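## Task

Play the chart. The green button starts the recorder's pen carriage at once; it makes a single continuous pass and cannot be paused. A key's pen marks its own colour lane only while that key is pressed all the way down and the carriage is moving; a half-pressed key might or might not mark. At the end, every printed box must have ink along its centre line, and no ink may lie outside any box. On the ruler at the sheet's edge, the pens begin 20 mm ahead of the 0 mark and travel at 8.56 mm/s. Arm bases, in metres, with heading in degrees counter-clockwise from +x: arm1 x=+1.53 y=-1.85 z=+0.97 heading +171; arm2 x=+0.61 y=+1.64 z=+0.97 heading -93; arm3 x=-1.57 y=+1.57 z=+1.03 heading +5; arm4 x=+0.03 y=-1.72 z=+1.00 heading +87. A result that holds only because a robot is still holding it at the end does not count.

## Robot and tools

Setup. Four identical i2rt Big YAM arms, named arm1, arm2, arm3 and arm4, each with six revolute joints, a two-finger gripper and a wrist camera. A fixed room camera, cam_sheet, watches the recorder sheet. Each arm's hand reaches roughly 1.0 m from its joint1 axis. The arms act independently and never wait for one another.

Frame. One world frame shared by all arms: origin on the floor, +z up. The base positions and headings in the task are in this frame. The hand point is midway between the fingertips; the hand's z axis runs along the fingers and its y axis is the opening direction.

Timing the chart. Pen position along the ruler at time t after the button press is (start offset) + speed * t, where the start is the given number of mm before 0 (so -20 mm or -19 mm). To ink a box spanning ruler positions a to b, a key must be fully down from about (a + offset)/speed to (b + offset)/speed seconds after the press, and fully up outside every box of its lane. Reply-writing time also passes in the simulation, so plan presses so they are not held hostage to long thinking.

execute_actions. Argument "actions": a list holding one action, or empty to just observe. The action is an object keyed by arm name; each arm's value is {"joints": {...}}. Inside, give any subset of joint1_rad, joint2_rad, joint3_rad, joint4_rad, joint5_rad, joint6_rad (radians) and gripper_m (metres). These are absolute joint targets, not offsets. All named motions start together and may finish at different times. Ranges: joint1_rad -2.879 to 2.879 (turn about the base, positive counter-clockwise seen from above, 0 points along the base heading); joint2_rad 0 to 3.141 (shoulder, 0 has the upper arm pointing back about level, positive raises it up and over to the front); joint3_rad 0 to 3.019 (elbow, 0 is fully folded, positive unfolds); joint4_rad -1.692 to 1.57 (hand pitch, positive tips fingers up); joint5_rad -1.57 to 1.57 (hand yaw, positive toward the arm's right); joint6_rad -2.094 to 2.094 (hand roll, positive clockwise seen from behind); gripper_m 0 to 0.093 (fingertip gap). Done tolerances: ±0.045, ±0.14, ±0.09, ±0.055, ±0.03, ±0.035 rad and ±0.003 m. With joints 1 and 6 at 0 and a level forward hand, the wrist camera sits atop the hand viewing the fingertips. Any unknown key or out-of-range value rejects the whole call and nothing moves. Argument "cameras": list of camera names (arm1_cam_wrist, arm2_cam_wrist, arm3_cam_wrist, arm4_cam_wrist, cam_sheet, or all); omitted, null or ["all"] gives every camera, [] gives none. The "pictures" line lists the returned images in order.

wait: {"seconds": 0 to 10}. Commands nothing; returns state and images as an empty action would.

zoom_image: {"camera": name, "region": [x0, y0, x1, y1]} in pixels of that camera's latest full image, origin top-left, at most 504 by 504. Wrist cameras are fisheye, 504x504; cam_sheet is a narrow pinhole view (about 24 degrees vertical), useful for reading the ruler, boxes and ink.

read_manual: optional "section" (only "licences"); returns licence texts, no motion.

finished_scene: {"scene": current scene number}. Ends that scene irreversibly once the last command has been held, reports success, and gives the next task if any. Answering without a tool call ends everything.

Reading results. joint_positions gives current joint values. joint_status tells how each commanded motion of the last accepted action ended: off_target (stopped short, may still push), contact_stop or time_out (old target dropped and the joint holds where it stopped, though a timed-out joint may keep a nearby target and keep pushing), not_followed (a self/inter-arm collision check withheld the arm joints; the gripper still moves, and withheld targets may be retried later), limit_stop_at_motor_heat (see below). on_its_own lists joints acting without a new command; "held at" is the held target, not the position. Joints you leave out may still be driving toward an earlier target. To relieve a pushing joint, command its reported position. Tiny target changes may produce no motion.

Hazards. Arms do not stop on contact and can press very hard. A hard press between two arms fails the run; hard hits may too. The collision check can react late and ignores fingers, gripper housings and wrist cameras, and nothing in the state reports arm-to-arm contact. Each joint moves at its own speed, so the hand may sweep wide between postures; route moves with clearance. Sustained loads heat motors: a MOTOR HOT line appears from 85 °C, and at 100 °C an OVER-TEMPERATURE FAULT drops that whole arm until it cools, which counts as a stop. A stop in one call cancels the later execute_actions, wait and finished_scene calls in that reply. Avoid drops, slams, hard pushes and anything falling; shorter robot motion time is better.

Each tool is called after "Request:" by a JSON object that holds its "api" and its "payload".

## Session

I'll start by looking at the current state.

Request:
{"api": "execute_actions", "payload": {"actions": []}}

Scene clock: 0.00 s.
arm1.joint_positions: joint1_rad=+0.070 joint2_rad=+0.356 joint3_rad=+1.661 joint4_rad=-1.202 joint5_rad=+0.204 joint6_rad=-0.582 gripper_m=+0.094
arm1.joint_status: not commanded
arm1.hand: x=+1.4840 y=-1.8081 z=+1.6938 quat_wxyz=(-0.307, +0.671, +0.091, -0.669) (m; scene frame)
arm2.joint_positions: joint1_rad=-0.600 joint2_rad=+0.596 joint3_rad=+1.549 joint4_rad=-1.563 joint5_rad=+0.302 joint6_rad=-0.683 gripper_m=+0.094
arm2.joint_status: not commanded
arm2.hand: x=+0.4701 y=+1.5490 z=+1.5479 quat_wxyz=(+0.081, -0.660, -0.578, +0.473) (m; scene frame)
arm3.joint_positions: joint1_rad=-0.623 joint2_rad=+0.322 joint3_rad=+1.457 joint4_rad=-1.586 joint5_rad=+0.025 joint6_rad=+0.642 gripper_m=+0.095
arm3.joint_status: not commanded
arm3.hand: x=-1.5127 y=+1.5328 z=+1.5879 quat_wxyz=(-0.534, -0.473, -0.701, -0.016) (m; scene frame)
arm4.joint_positions: joint1_rad=-0.139 joint2_rad=+0.450 joint3_rad=+1.499 joint4_rad=-1.625 joint5_rad=-0.070 joint6_rad=-0.504 gripper_m=+0.095
arm4.joint_status: not commanded
arm4.hand: x=+0.0463 y=-1.6100 z=+1.5518 quat_wxyz=(-0.413, +0.719, -0.510, -0.228) (m; scene frame)
pictures: arm1_cam_wrist, arm2_cam_wrist, arm3_cam_wrist, arm4_cam_wrist, cam_sheet
Images, in order (width x height): arm1_cam_wrist 504x504, arm2_cam_wrist 504x504, arm3_cam_wrist 504x504, arm4_cam_wrist 504x504, cam_sheet 504x504.

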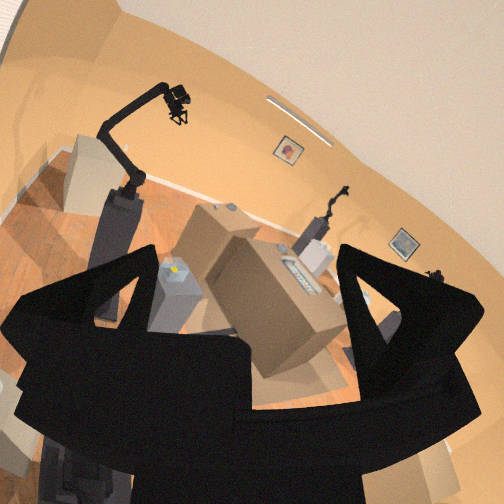

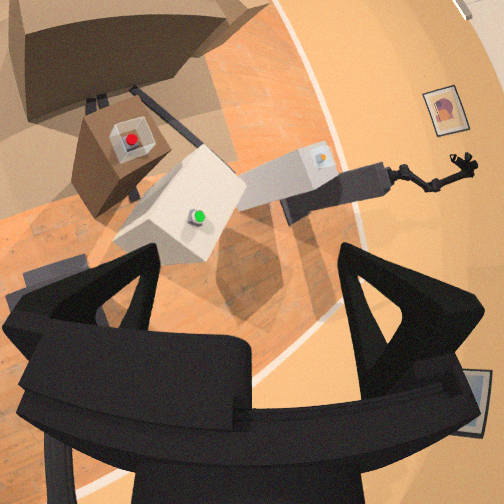

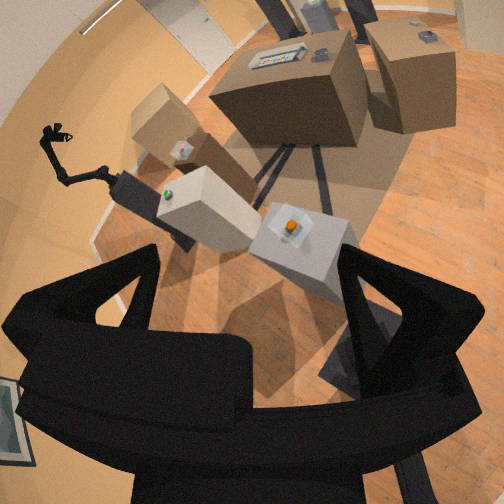

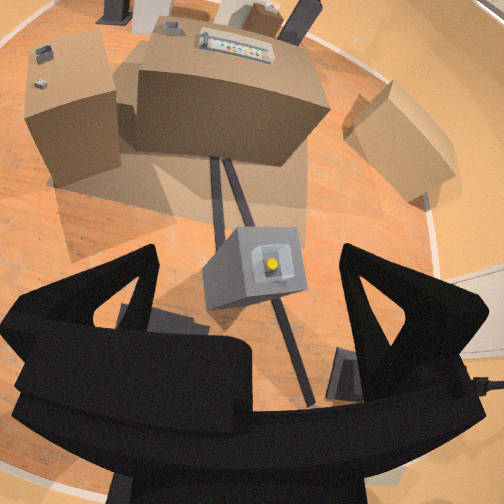

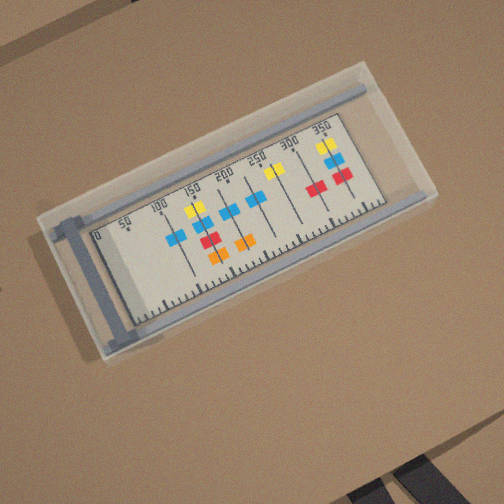

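Request:
{"api": "zoom_image", "payload": {"camera": "cam_sheet", "region": [30, 150, 250, 370]}}

Request:
{"api": "zoom_image", "payload": {"camera": "cam_sheet", "region": [200, 80, 420, 300]}}

Region (30, 150, 250, 370) of cam_sheet's 504x504 image, scaled by 2.291, with more detail than that image has.

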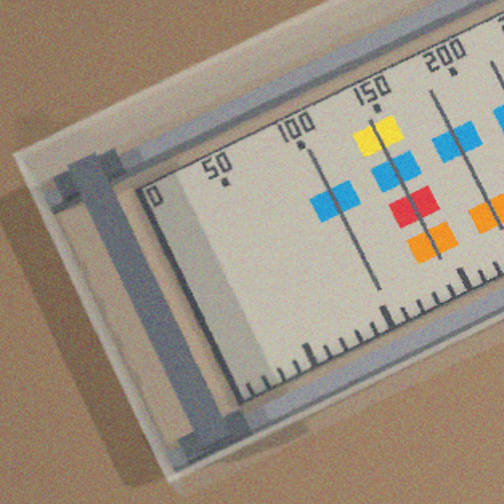

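Region (200, 80, 420, 300) of cam_sheet's 504x504 image, scaled by 2.291, with more detail than that image has.

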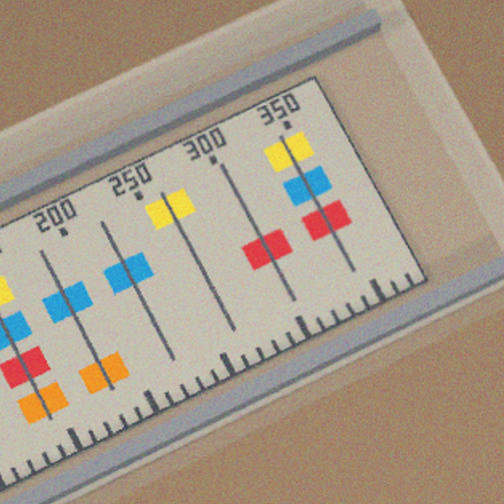

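Request:
{"api": "zoom_image", "payload": {"camera": "arm2_cam_wrist", "region": [60, 80, 260, 280]}}

Request:
{"api": "zoom_image", "payload": {"camera": "arm4_cam_wrist", "region": [190, 200, 340, 350]}}

Request:
{"api": "zoom_image", "payload": {"camera": "arm3_cam_wrist", "region": [230, 170, 380, 320]}}

Request:
{"api": "zoom_image", "payload": {"camera": "arm3_cam_wrist", "region": [230, 0, 504, 150]}}

Region (60, 80, 260, 280) of arm2_cam_wrist's 504x504 image, scaled by 2.520, with more detail than that image has.

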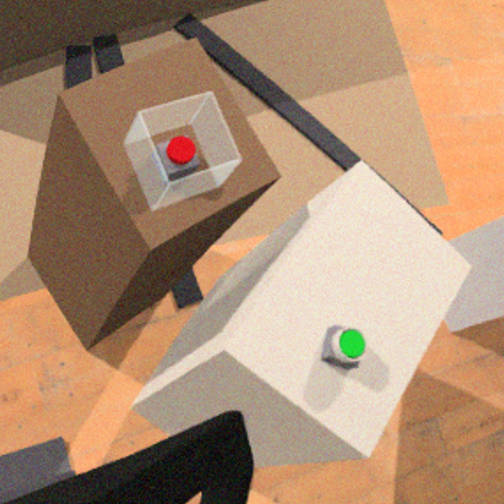

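Region (190, 200, 340, 350) of arm4_cam_wrist's 504x504 image, scaled by 3.360, with more detail than that image has.

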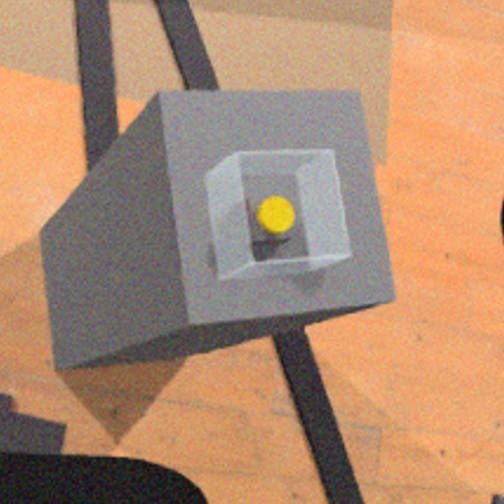

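Region (230, 170, 380, 320) of arm3_cam_wrist's 504x504 image, scaled by 3.360, with more detail than that image has.

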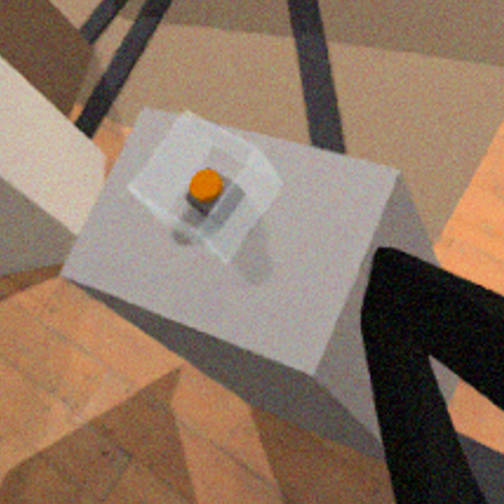

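Region (230, 0, 504, 150) of arm3_cam_wrist's 504x504 image, scaled by 1.839, with more detail than that image has; it fills the top 276 rows of this view, and the rest is white.

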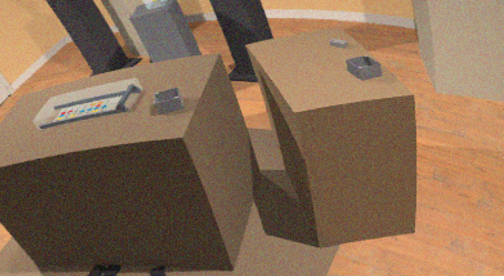

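Request:
{"api": "zoom_image", "payload": {"camera": "arm1_cam_wrist", "region": [0, 330, 170, 504]}}

Request:
{"api": "zoom_image", "payload": {"camera": "arm4_cam_wrist", "region": [280, 300, 504, 504]}}

Region (0, 330, 170, 504) of arm1_cam_wrist's 504x504 image, scaled by 2.897, with more detail than that image has; it fills the left 492 columns of this view, and the rest is white.

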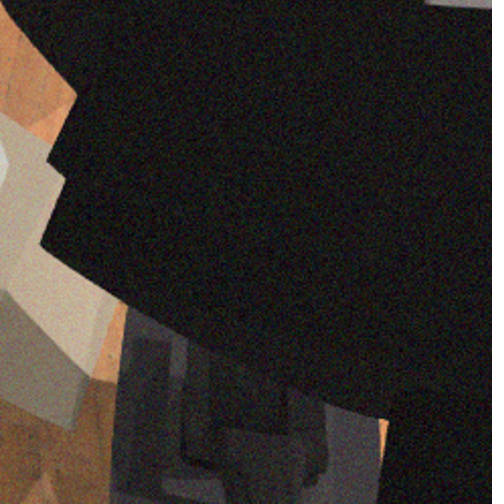

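Region (280, 300, 504, 504) of arm4_cam_wrist's 504x504 image, scaled by 2.250, with more detail than that image has; it fills the top 459 rows of this view, and the rest is white.

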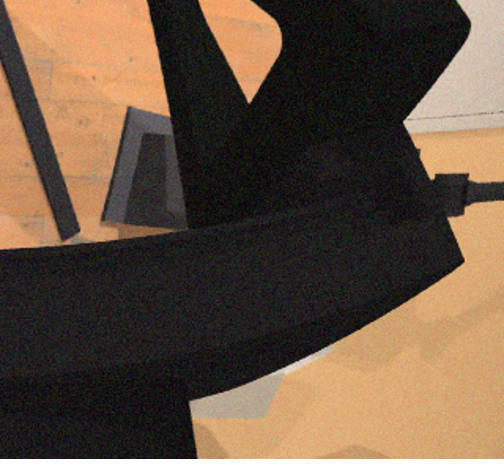

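Request:
{"api": "execute_actions", "payload": {"actions": [{"arm1":{"joints":{"joint1_rad":0.98,"joint2_rad":1.607,"joint3_rad":1.172,"joint4_rad":-1.136,"joint5_rad":0,"joint6_rad":0,"gripper_m":0}},"arm2":{"joints":{"joint1_rad":-0.648,"joint2_rad":2.2,"joint3_rad":1.881,"joint4_rad":-1.219,"joint5_rad":0,"joint6_rad":0,"gripper_m":0}},"arm3":{"joints":{"joint1_rad":-0.471,"joint2_rad":2.12,"joint3_rad":1.616,"joint4_rad":-1.037,"joint5_rad":0,"joint6_rad":0,"gripper_m":0}},"arm4":{"joints":{"joint1_rad":-0.707,"joint2_rad":1.96,"joint3_rad":1.3225,"joint4_rad":-0.91,"joint5_rad":0,"joint6_rad":0,"gripper_m":0}}}], "cameras": ["arm1_cam_wrist","arm2_cam_wrist","arm3_cam_wrist","arm4_cam_wrist"]}}

Scene clock: 17.63 s.
arm1.joint_positions: joint1_rad=+0.989 joint2_rad=+1.596 joint3_rad=+1.160 joint4_rad=-1.138 joint5_rad=+0.002 joint6_rad=-0.008 gripper_m=+0.001
arm1.joint_status: all done
arm1.hand: x=+1.2219 y=-2.1739 z=+1.0702 quat_wxyz=(+0.002, +0.914, +0.406, +0.009) (m; scene frame)
arm2.joint_positions: joint1_rad=-0.636 joint2_rad=+2.199 joint3_rad=+1.853 joint4_rad=-1.216 joint5_rad=+0.004 joint6_rad=-0.016 gripper_m=+0.000
arm2.joint_status: all done
arm2.hand: x=+0.1826 y=+1.1369 z=+0.9998 quat_wxyz=(-0.001, -0.902, -0.432, +0.010) (m; scene frame)
arm3.joint_positions: joint1_rad=-0.475 joint2_rad=+2.134 joint3_rad=+1.599 joint4_rad=-1.041 joint5_rad=+0.003 joint6_rad=+0.011 gripper_m=+0.001
arm3.joint_status: all done
arm3.hand: x=-1.0017 y=+1.3365 z=+1.0113 quat_wxyz=(+0.000, -0.197, -0.980, +0.005) (m; scene frame)
arm4.joint_positions: joint1_rad=-0.708 joint2_rad=+1.976 joint3_rad=+1.313 joint4_rad=-0.923 joint5_rad=-0.002 joint6_rad=-0.011 gripper_m=+0.001
arm4.joint_status: all done
arm4.hand: x=+0.4012 y=-1.3428 z=+0.9627 quat_wxyz=(+0.013, +0.395, -0.918, +0.006) (m; scene frame)
pictures: arm1_cam_wrist, arm2_cam_wrist, arm3_cam_wrist, arm4_cam_wrist
Images, in order (width x height): arm1_cam_wrist 504x504, arm2_cam_wrist 504x504, arm3_cam_wrist 504x504, arm4_cam_wrist 504x504.

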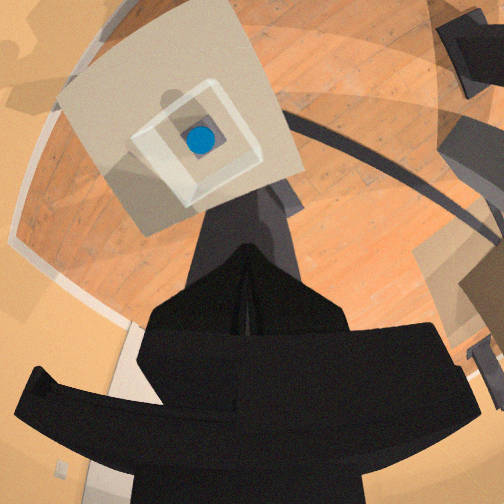

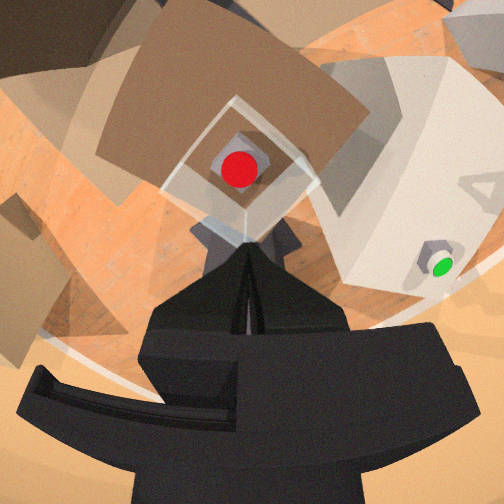

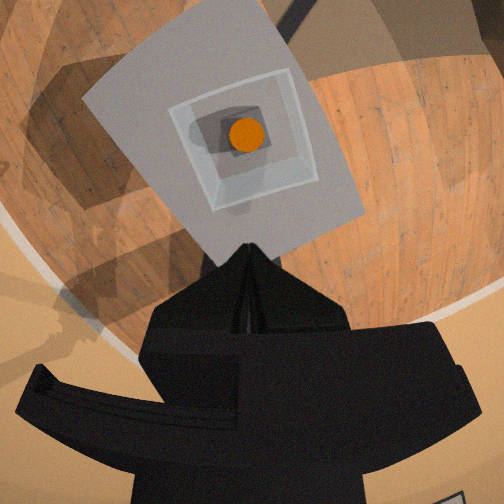

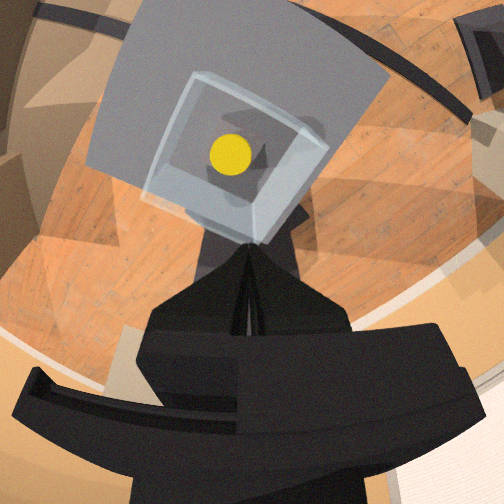

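Request:
{"api": "zoom_image", "payload": {"camera": "arm3_cam_wrist", "region": [150, 50, 350, 250]}}

Request:
{"api": "zoom_image", "payload": {"camera": "arm2_cam_wrist", "region": [140, 70, 340, 270]}}

Request:
{"api": "zoom_image", "payload": {"camera": "arm4_cam_wrist", "region": [135, 60, 335, 260]}}

Request:
{"api": "zoom_image", "payload": {"camera": "arm1_cam_wrist", "region": [110, 60, 310, 260]}}

Region (150, 50, 350, 250) of arm3_cam_wrist's 504x504 image, scaled by 2.520, with more detail than that image has.

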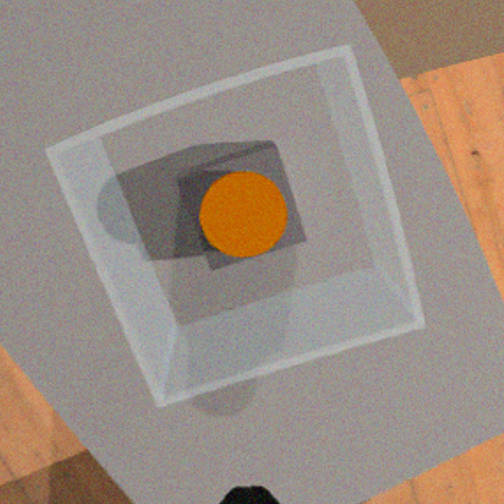

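Region (140, 70, 340, 270) of arm2_cam_wrist's 504x504 image, scaled by 2.520, with more detail than that image has.

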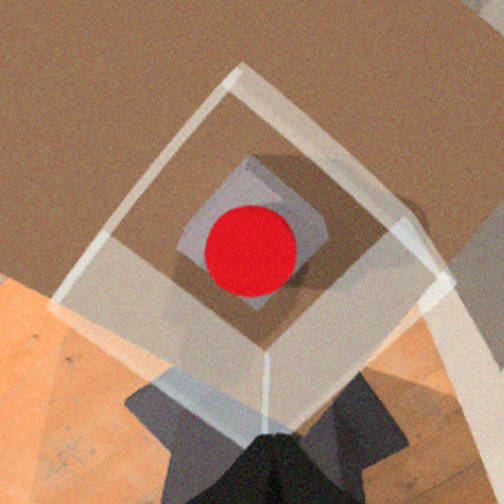

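Region (135, 60, 335, 260) of arm4_cam_wrist's 504x504 image, scaled by 2.520, with more detail than that image has.

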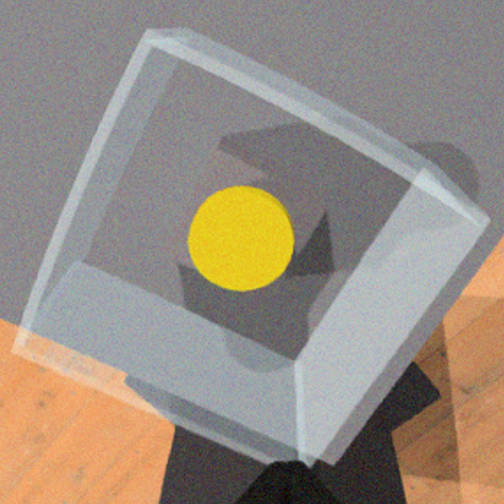

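Region (110, 60, 310, 260) of arm1_cam_wrist's 504x504 image, scaled by 2.520, with more detail than that image has.

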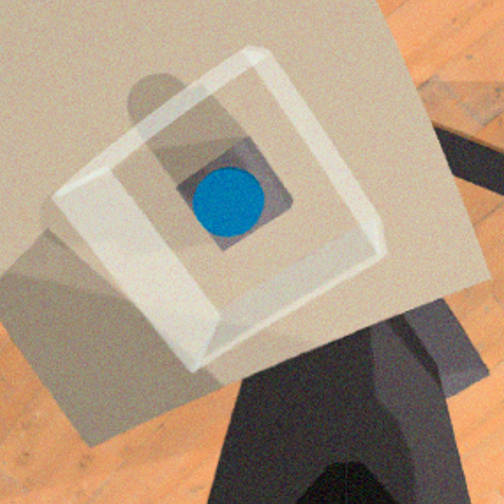

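Request:
{"api": "execute_actions", "payload": {"actions": [{"arm1":{"joints":{"joint1_rad":1.137,"joint2_rad":1.925,"joint3_rad":0.99,"joint4_rad":-0.62,"joint5_rad":0,"joint6_rad":-0.47}},"arm2":{"joints":{"joint1_rad":-0.61,"joint2_rad":2.295,"joint3_rad":1.711,"joint4_rad":-0.958,"joint5_rad":0,"joint6_rad":0.75}},"arm3":{"joints":{"joint1_rad":-0.471,"joint2_rad":2.358,"joint3_rad":1.65,"joint4_rad":-0.834,"joint5_rad":0,"joint6_rad":-0.33}},"arm4":{"joints":{"joint1_rad":-0.672,"joint2_rad":2.115,"joint3_rad":1.288,"joint4_rad":-0.712,"joint5_rad":0,"joint6_rad":0.47}}}], "cameras": ["arm1_cam_wrist","arm2_cam_wrist","arm3_cam_wrist","arm4_cam_wrist"]}}

Scene clock: 31.20 s.
arm1.joint_positions: joint1_rad=+1.144 joint2_rad=+1.936 joint3_rad=+0.977 joint4_rad=-0.633 joint5_rad=+0.001 joint6_rad=-0.462 gripper_m=+0.001
arm1.joint_status: all done
arm1.hand: x=+1.2855 y=-2.2083 z=+0.8726 quat_wxyz=(+0.003, +0.750, +0.662, +0.016) (m; scene frame)
arm2.joint_positions: joint1_rad=-0.620 joint2_rad=+2.312 joint3_rad=+1.695 joint4_rad=-0.967 joint5_rad=+0.004 joint6_rad=+0.733 gripper_m=+0.000
arm2.joint_status: all done
arm2.hand: x=+0.2056 y=+1.1493 z=+0.8746 quat_wxyz=(+0.004, -0.997, -0.079, +0.001) (m; scene frame)
arm3.joint_positions: joint1_rad=-0.475 joint2_rad=+2.376 joint3_rad=+1.629 joint4_rad=-0.846 joint5_rad=+0.003 joint6_rad=-0.319 gripper_m=+0.001
arm3.joint_status: all done
arm3.hand: x=-0.9938 y=+1.3324 z=+0.8759 quat_wxyz=(+0.009, -0.033, -0.999, +0.002) (m; scene frame)
arm4.joint_positions: joint1_rad=-0.677 joint2_rad=+2.137 joint3_rad=+1.279 joint4_rad=-0.726 joint5_rad=-0.002 joint6_rad=+0.459 gripper_m=+0.001
arm4.joint_status: all done
arm4.hand: x=+0.3868 y=-1.3346 z=+0.8703 quat_wxyz=(+0.011, +0.186, -0.983, +0.009) (m; scene frame)
pictures: arm1_cam_wrist, arm2_cam_wrist, arm3_cam_wrist, arm4_cam_wrist
Images, in order (width x height): arm1_cam_wrist 504x504, arm2_cam_wrist 504x504, arm3_cam_wrist 504x504, arm4_cam_wrist 504x504.

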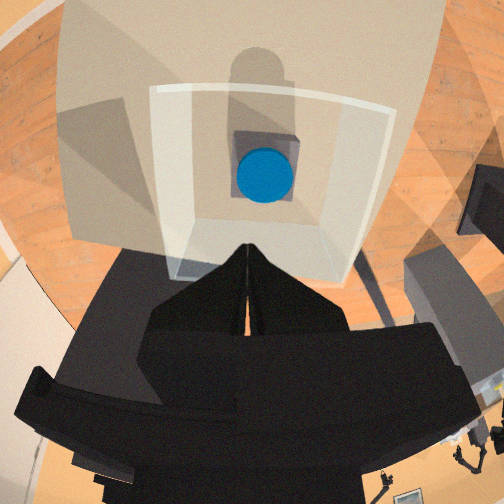

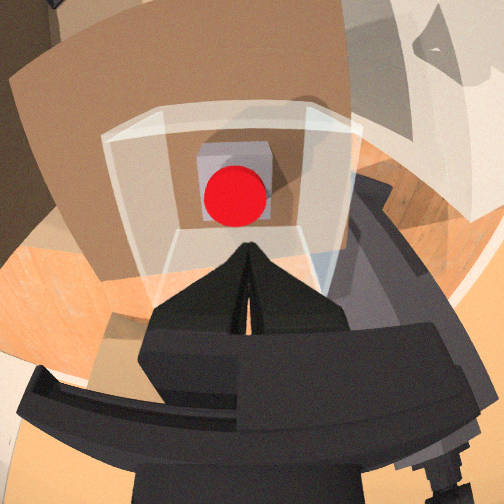

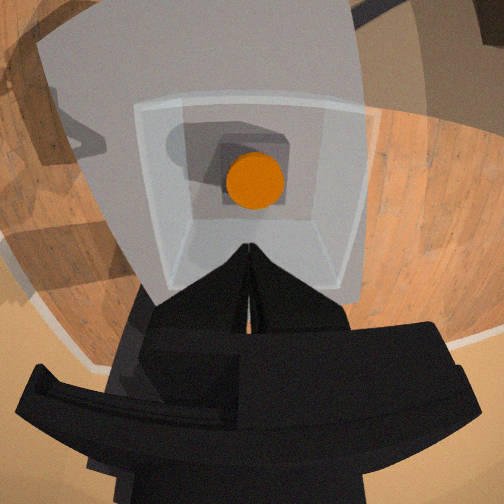

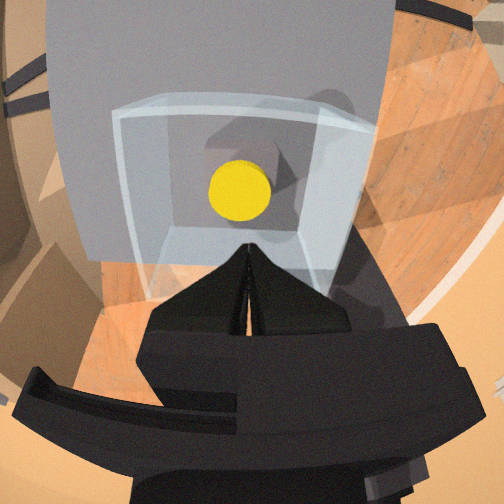

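Request:
{"api": "zoom_image", "payload": {"camera": "arm1_cam_wrist", "region": [180, 120, 320, 260]}}

Request:
{"api": "zoom_image", "payload": {"camera": "arm2_cam_wrist", "region": [180, 120, 320, 260]}}

Request:
{"api": "zoom_image", "payload": {"camera": "arm3_cam_wrist", "region": [180, 120, 320, 260]}}

Request:
{"api": "zoom_image", "payload": {"camera": "arm4_cam_wrist", "region": [180, 120, 320, 260]}}

Region (180, 120, 320, 260) of arm1_cam_wrist's 504x504 image, scaled by 3.600, with more detail than that image has.

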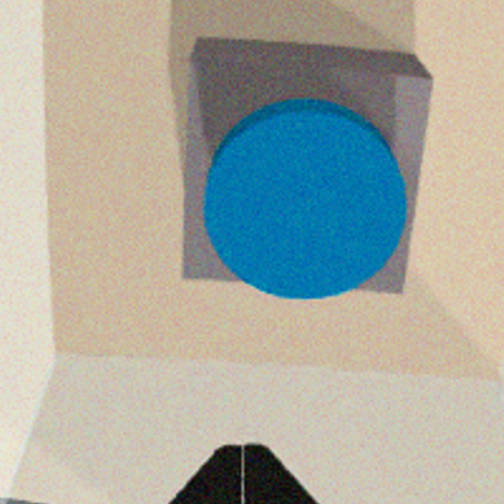

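Region (180, 120, 320, 260) of arm2_cam_wrist's 504x504 image, scaled by 3.600, with more detail than that image has.

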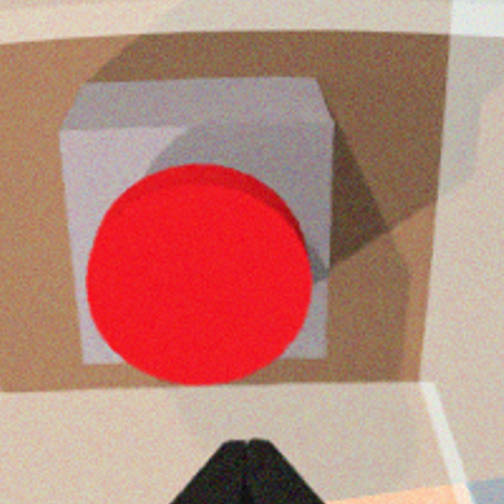

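Region (180, 120, 320, 260) of arm3_cam_wrist's 504x504 image, scaled by 3.600, with more detail than that image has.

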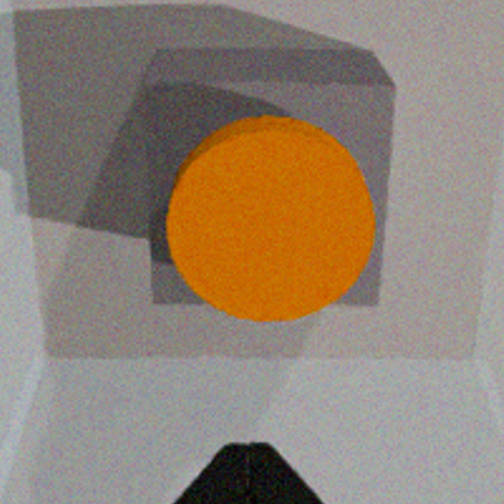

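Region (180, 120, 320, 260) of arm4_cam_wrist's 504x504 image, scaled by 3.600, with more detail than that image has.

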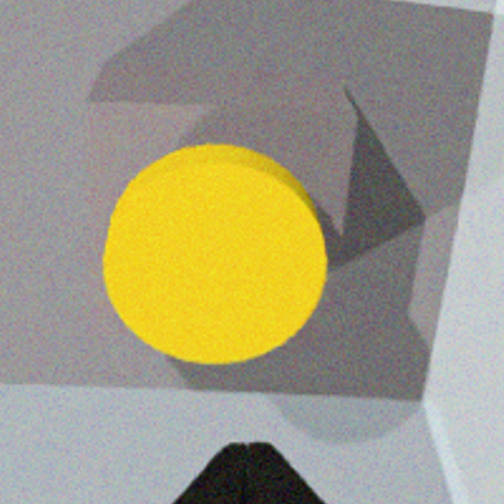

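Request:
{"api": "execute_actions", "payload": {"actions": [{"arm1":{"joints":{"joint1_rad":1.122,"joint2_rad":2.09,"joint3_rad":1.024,"joint4_rad":-0.454,"joint6_rad":-0.40}},"arm2":{"joints":{"joint2_rad":2.379,"joint3_rad":1.76,"joint4_rad":-0.904}},"arm3":{"joints":{"joint2_rad":2.476,"joint3_rad":1.702,"joint4_rad":-0.748}},"arm4":{"joints":{"joint2_rad":2.211,"joint3_rad":1.316,"joint4_rad":-0.611,"joint6_rad":0.52}}}]}}

Scene clock: 42.30 s.
arm1.joint_positions: joint1_rad=+1.128 joint2_rad=+2.084 joint3_rad=+1.009 joint4_rad=-0.467 joint5_rad=+0.001 joint6_rad=-0.408 gripper_m=+0.001
arm1.joint_status: all done
arm1.hand: x=+1.2686 y=-2.2219 z=+0.8162 quat_wxyz=(+0.009, +0.773, +0.635, -0.008) (m; scene frame)
arm2.joint_positions: joint1_rad=-0.620 joint2_rad=+2.368 joint3_rad=+1.721 joint4_rad=-0.912 joint5_rad=+0.004 joint6_rad=+0.734 gripper_m=+0.000
arm2.joint_status: all done
arm2.hand: x=+0.1977 y=+1.1397 z=+0.8481 quat_wxyz=(-0.005, -0.997, -0.079, +0.009) (m; scene frame)
arm3.joint_positions: joint1_rad=-0.475 joint2_rad=+2.488 joint3_rad=+1.678 joint4_rad=-0.757 joint5_rad=+0.003 joint6_rad=-0.319 gripper_m=+0.001
arm3.joint_status: all done
arm3.hand: x=-0.9831 y=+1.3277 z=+0.8220 quat_wxyz=(-0.003, -0.033, -0.999, +0.006) (m; scene frame)
arm4.joint_positions: joint1_rad=-0.677 joint2_rad=+2.223 joint3_rad=+1.289 joint4_rad=-0.625 joint5_rad=-0.002 joint6_rad=+0.509 gripper_m=+0.001
arm4.joint_status: all done
arm4.hand: x=+0.3916 y=-1.3295 z=+0.8292 quat_wxyz=(+0.000, +0.161, -0.987, +0.001) (m; scene frame)
pictures: arm1_cam_wrist, arm2_cam_wrist, arm3_cam_wrist, arm4_cam_wrist, cam_sheet
Images, in order (width x height): arm1_cam_wrist 504x504, arm2_cam_wrist 504x504, arm3_cam_wrist 504x504, arm4_cam_wrist 504x504, cam_sheet 504x504.

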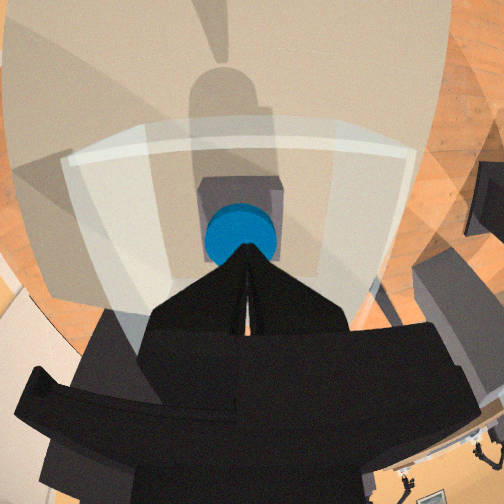

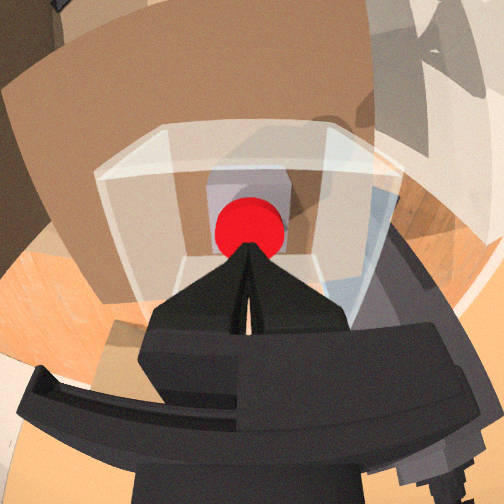

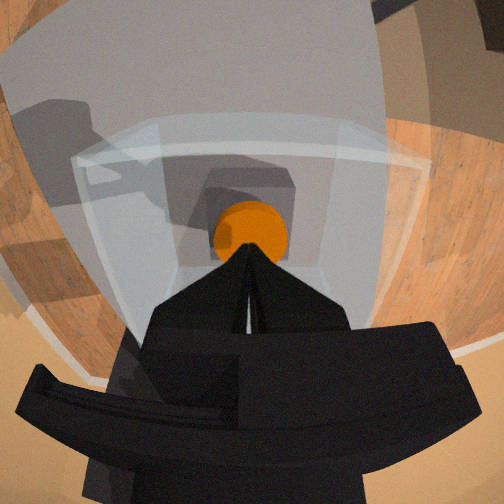

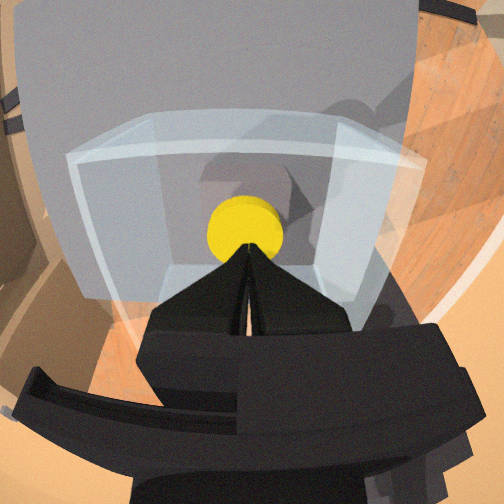

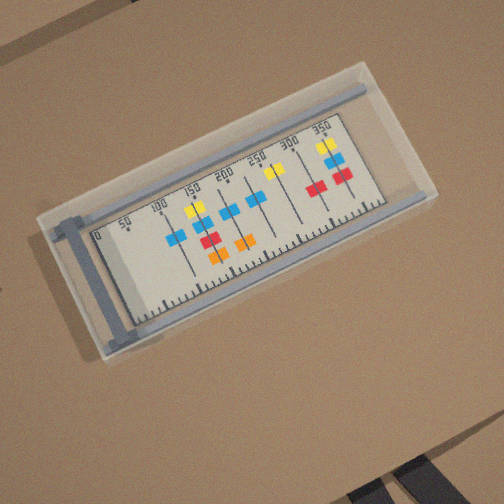

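Request:
{"api": "execute_actions", "payload": {"actions": [], "cameras": []}}

Request:
{"api": "execute_actions", "payload": {"actions": [{"arm1":{"joints":{"joint2_rad":2.18,"joint4_rad":-0.39}},"arm2":{"joints":{"joint2_rad":2.445,"joint4_rad":-0.85}},"arm3":{"joints":{"joint2_rad":2.535,"joint4_rad":-0.70}},"arm4":{"joints":{"joint2_rad":2.28,"joint4_rad":-0.556}}}]}}

Scene clock: 44.23 s.
arm1.joint_positions: joint1_rad=+1.128 joint2_rad=+2.084 joint3_rad=+1.009 joint4_rad=-0.467 joint5_rad=+0.001 joint6_rad=-0.408 gripper_m=+0.001
arm1.joint_status: all done
arm1.hand: x=+1.2686 y=-2.2219 z=+0.8162 quat_wxyz=(+0.009, +0.773, +0.635, -0.008) (m; scene frame)
arm2.joint_positions: joint1_rad=-0.620 joint2_rad=+2.368 joint3_rad=+1.721 joint4_rad=-0.912 joint5_rad=+0.004 joint6_rad=+0.734 gripper_m=+0.000
arm2.joint_status: all done
arm2.hand: x=+0.1977 y=+1.1397 z=+0.8481 quat_wxyz=(-0.005, -0.997, -0.079, +0.009) (m; scene frame)
arm3.joint_positions: joint1_rad=-0.475 joint2_rad=+2.488 joint3_rad=+1.678 joint4_rad=-0.757 joint5_rad=+0.003 joint6_rad=-0.319 gripper_m=+0.001
arm3.joint_status: all done
arm3.hand: x=-0.9831 y=+1.3277 z=+0.8220 quat_wxyz=(-0.003, -0.033, -0.999, +0.006) (m; scene frame)
arm4.joint_positions: joint1_rad=-0.677 joint2_rad=+2.223 joint3_rad=+1.289 joint4_rad=-0.625 joint5_rad=-0.002 joint6_rad=+0.510 gripper_m=+0.001
arm4.joint_status: all done
arm4.hand: x=+0.3916 y=-1.3295 z=+0.8292 quat_wxyz=(+0.000, +0.161, -0.987, +0.001) (m; scene frame)
pictures: none
No camera images: the call's "cameras" was empty. Leave "cameras" out to get every camera's image.

Scene clock: 44.97 s.
arm1.joint_positions: joint1_rad=+1.128 joint2_rad=+2.130 joint3_rad=+1.014 joint4_rad=-0.403 joint5_rad=+0.002 joint6_rad=-0.408 gripper_m=+0.001
arm1.joint_status: all done
arm1.hand: x=+1.2661 y=-2.2260 z=+0.7975 quat_wxyz=(+0.012, +0.773, +0.634, -0.019) (m; scene frame)
arm2.joint_positions: joint1_rad=-0.620 joint2_rad=+2.411 joint3_rad=+1.735 joint4_rad=-0.859 joint5_rad=+0.003 joint6_rad=+0.734 gripper_m=+0.000
arm2.joint_status: all done
arm2.hand: x=+0.1926 y=+1.1333 z=+0.8258 quat_wxyz=(-0.014, -0.997, -0.079, +0.018) (m; scene frame)
arm3.joint_positions: joint1_rad=-0.475 joint2_rad=+2.513 joint3_rad=+1.679 joint4_rad=-0.710 joint5_rad=+0.003 joint6_rad=-0.319 gripper_m=+0.001
arm3.joint_status: all done
arm3.hand: x=-0.9800 y=+1.3263 z=+0.8071 quat_wxyz=(-0.014, -0.033, -0.999, +0.010) (m; scene frame)
arm4.joint_positions: joint1_rad=-0.677 joint2_rad=+2.256 joint3_rad=+1.296 joint4_rad=-0.571 joint5_rad=-0.002 joint6_rad=+0.510 gripper_m=+0.001
arm4.joint_status: all done
arm4.hand: x=+0.3963 y=-1.3244 z=+0.8139 quat_wxyz=(-0.010, +0.161, -0.987, -0.008) (m; scene frame)
pictures: arm1_cam_wrist, arm2_cam_wrist, arm3_cam_wrist, arm4_cam_wrist, cam_sheet
Images, in order (width x height): arm1_cam_wrist 504x504, arm2_cam_wrist 504x504, arm3_cam_wrist 504x504, arm4_cam_wrist 504x504, cam_sheet 504x504.

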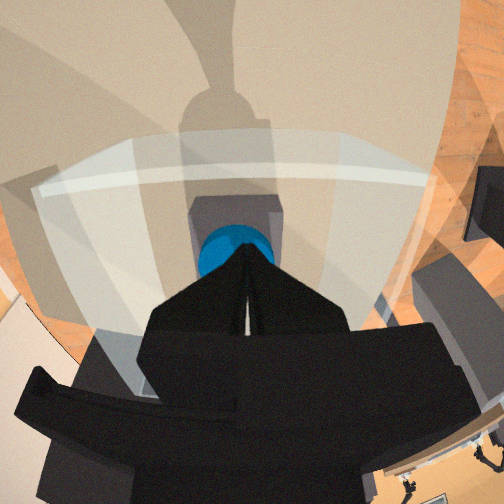

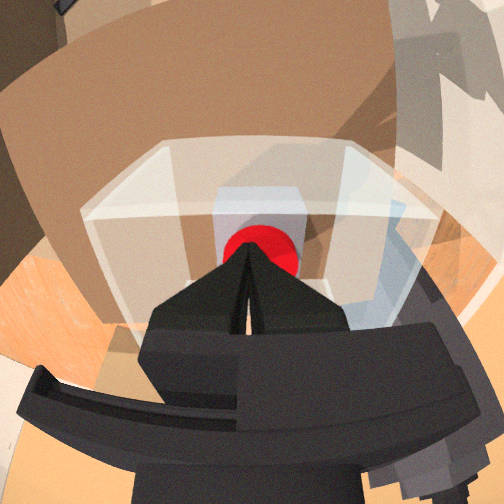

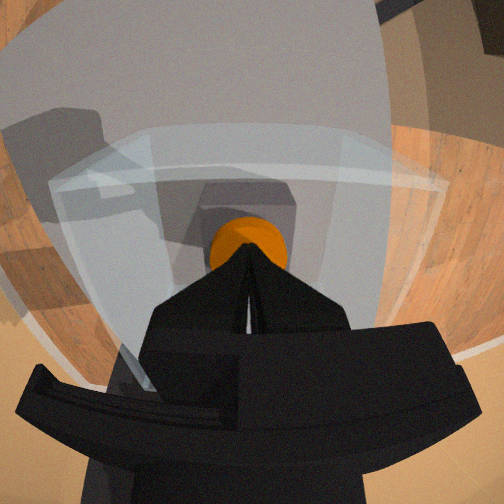

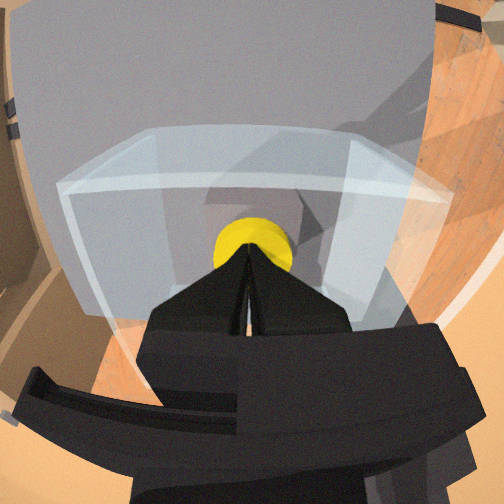

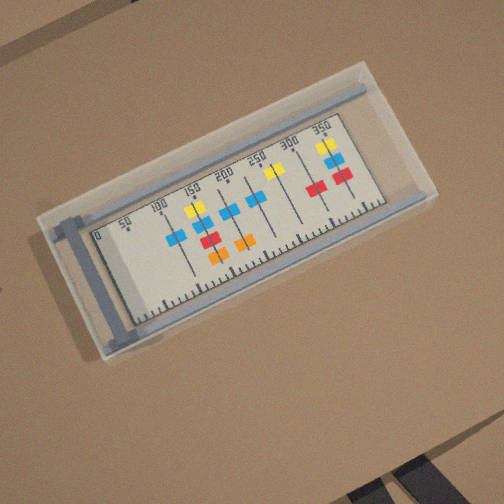

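Request:
{"api": "execute_actions", "payload": {"actions": [{"arm1":{"joints":{"joint2_rad":2.22,"joint4_rad":-0.454}},"arm2":{"joints":{"joint2_rad":2.485,"joint4_rad":-0.904}},"arm3":{"joints":{"joint2_rad":2.585,"joint4_rad":-0.74}},"arm4":{"joints":{"joint2_rad":2.33,"joint4_rad":-0.605}}}]}}

Scene clock: 46.47 s.
arm1.joint_positions: joint1_rad=+1.128 joint2_rad=+2.138 joint3_rad=+1.030 joint4_rad=-0.435 joint5_rad=+0.002 joint6_rad=-0.408 gripper_m=+0.001
arm1.joint_status: all done
arm1.hand: x=+1.2665 y=-2.2254 z=+0.7965 quat_wxyz=(+0.009, +0.773, +0.635, -0.007) (m; scene frame)
arm2.joint_positions: joint1_rad=-0.620 joint2_rad=+2.421 joint3_rad=+1.748 joint4_rad=-0.888 joint5_rad=+0.003 joint6_rad=+0.734 gripper_m=+0.000
arm2.joint_status: all done
arm2.hand: x=+0.1951 y=+1.1365 z=+0.8228 quat_wxyz=(-0.004, -0.997, -0.079, +0.008) (m; scene frame)
arm3.joint_positions: joint1_rad=-0.475 joint2_rad=+2.521 joint3_rad=+1.692 joint4_rad=-0.729 joint5_rad=+0.003 joint6_rad=-0.319 gripper_m=+0.001
arm3.joint_status: all done
arm3.hand: x=-0.9809 y=+1.3267 z=+0.8054 quat_wxyz=(-0.007, -0.033, -0.999, +0.008) (m; scene frame)
arm4.joint_positions: joint1_rad=-0.677 joint2_rad=+2.265 joint3_rad=+1.310 joint4_rad=-0.593 joint5_rad=-0.002 joint6_rad=+0.510 gripper_m=+0.001
arm4.joint_status: all done
arm4.hand: x=+0.3956 y=-1.3251 z=+0.8120 quat_wxyz=(-0.003, +0.161, -0.987, -0.002) (m; scene frame)
pictures: arm1_cam_wrist, arm2_cam_wrist, arm3_cam_wrist, arm4_cam_wrist, cam_sheet
Images, in order (width x height): arm1_cam_wrist 504x504, arm2_cam_wrist 504x504, arm3_cam_wrist 504x504, arm4_cam_wrist 504x504, cam_sheet 504x504.

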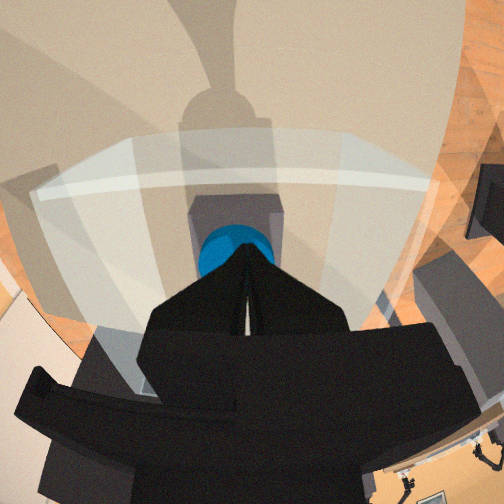

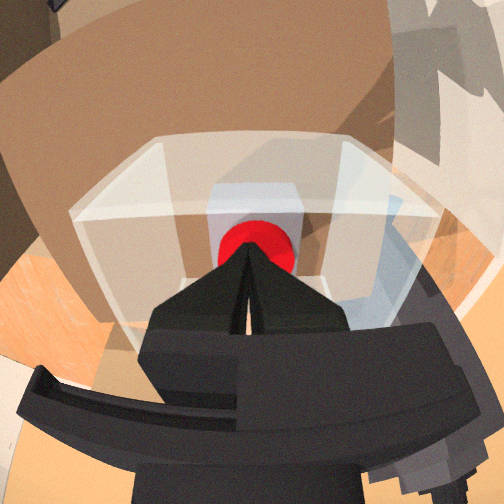

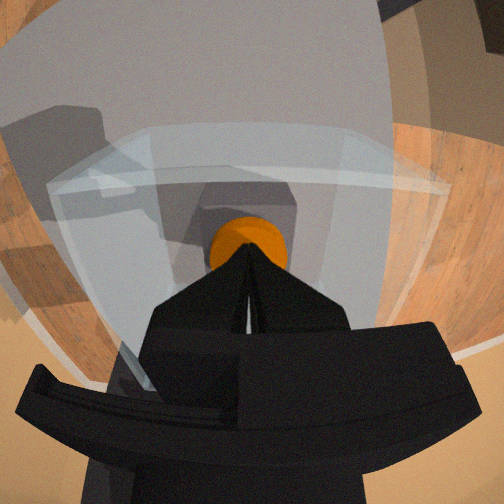

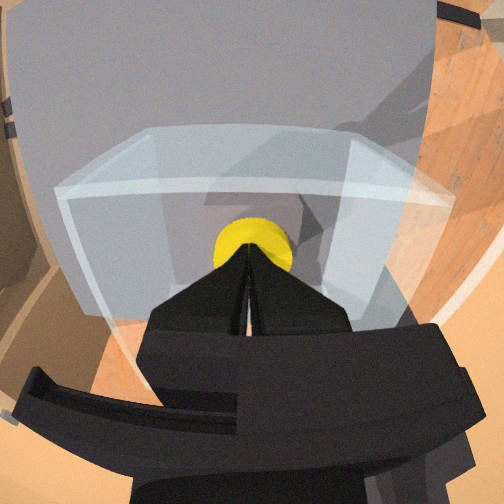

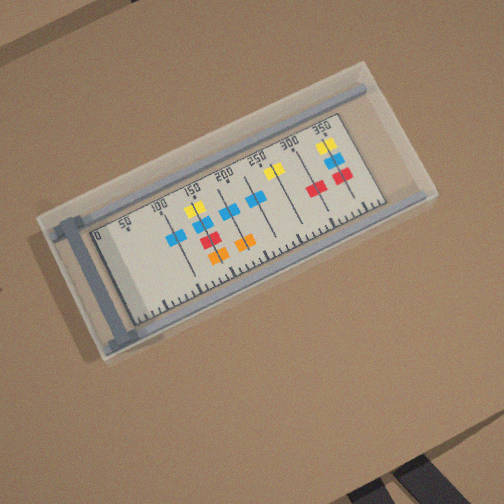

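Request:
{"api": "zoom_image", "payload": {"camera": "arm1_cam_wrist", "region": [150, 60, 330, 290]}}

Request:
{"api": "zoom_image", "payload": {"camera": "cam_sheet", "region": [40, 200, 200, 360]}}

Request:
{"api": "zoom_image", "payload": {"camera": "arm2_cam_wrist", "region": [180, 160, 320, 300]}}

Region (150, 60, 330, 290) of arm1_cam_wrist's 504x504 image, scaled by 2.191, with more detail than that image has; it fills the left 394 columns of this view, and the rest is white.

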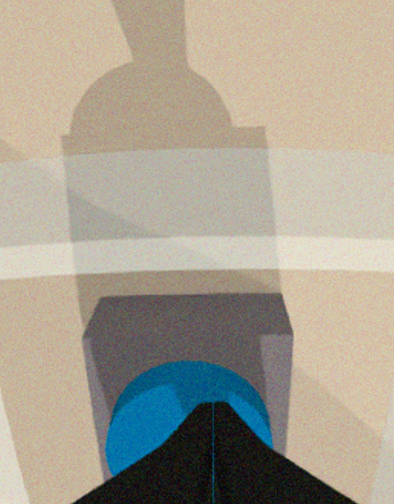

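Region (40, 200, 200, 360) of cam_sheet's 504x504 image, scaled by 3.150, with more detail than that image has.

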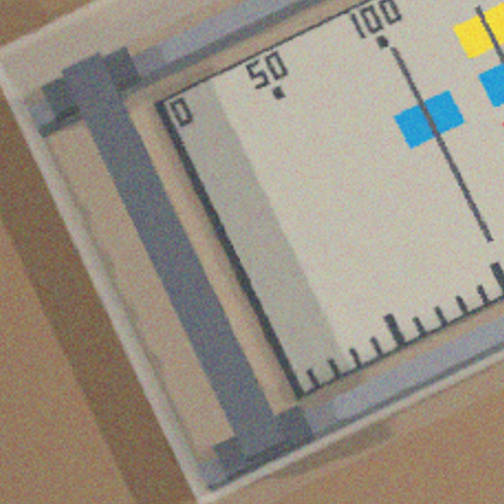

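Region (180, 160, 320, 300) of arm2_cam_wrist's 504x504 image, scaled by 3.600, with more detail than that image has.

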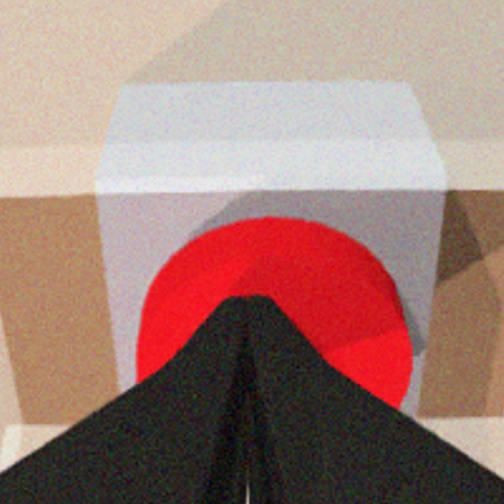

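Request:
{"api": "zoom_image", "payload": {"camera": "arm1_cam_wrist", "region": [180, 185, 295, 285]}}

Request:
{"api": "zoom_image", "payload": {"camera": "arm3_cam_wrist", "region": [190, 175, 305, 275]}}

Request:
{"api": "zoom_image", "payload": {"camera": "arm4_cam_wrist", "region": [195, 175, 310, 275]}}

Region (180, 185, 295, 285) of arm1_cam_wrist's 504x504 image, scaled by 4.383, with more detail than that image has; it fills the top 438 rows of this view, and the rest is white.

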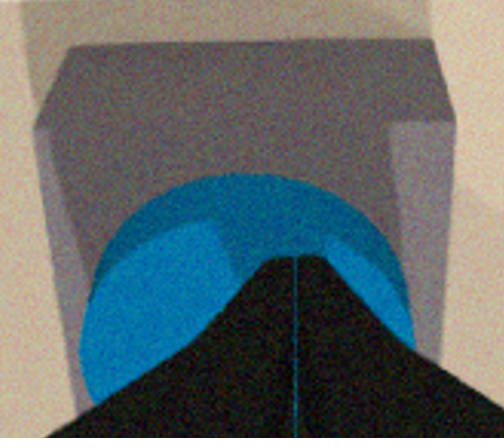

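Region (190, 175, 305, 275) of arm3_cam_wrist's 504x504 image, scaled by 4.383, with more detail than that image has; it fills the top 438 rows of this view, and the rest is white.

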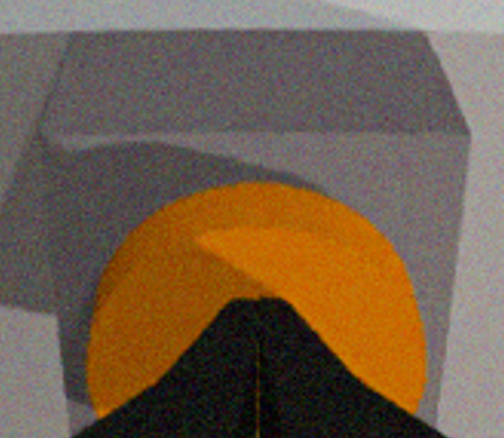

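Region (195, 175, 310, 275) of arm4_cam_wrist's 504x504 image, scaled by 4.383, with more detail than that image has; it fills the top 438 rows of this view, and the rest is white.

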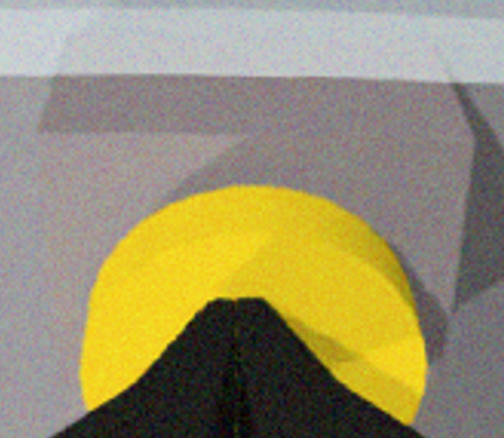

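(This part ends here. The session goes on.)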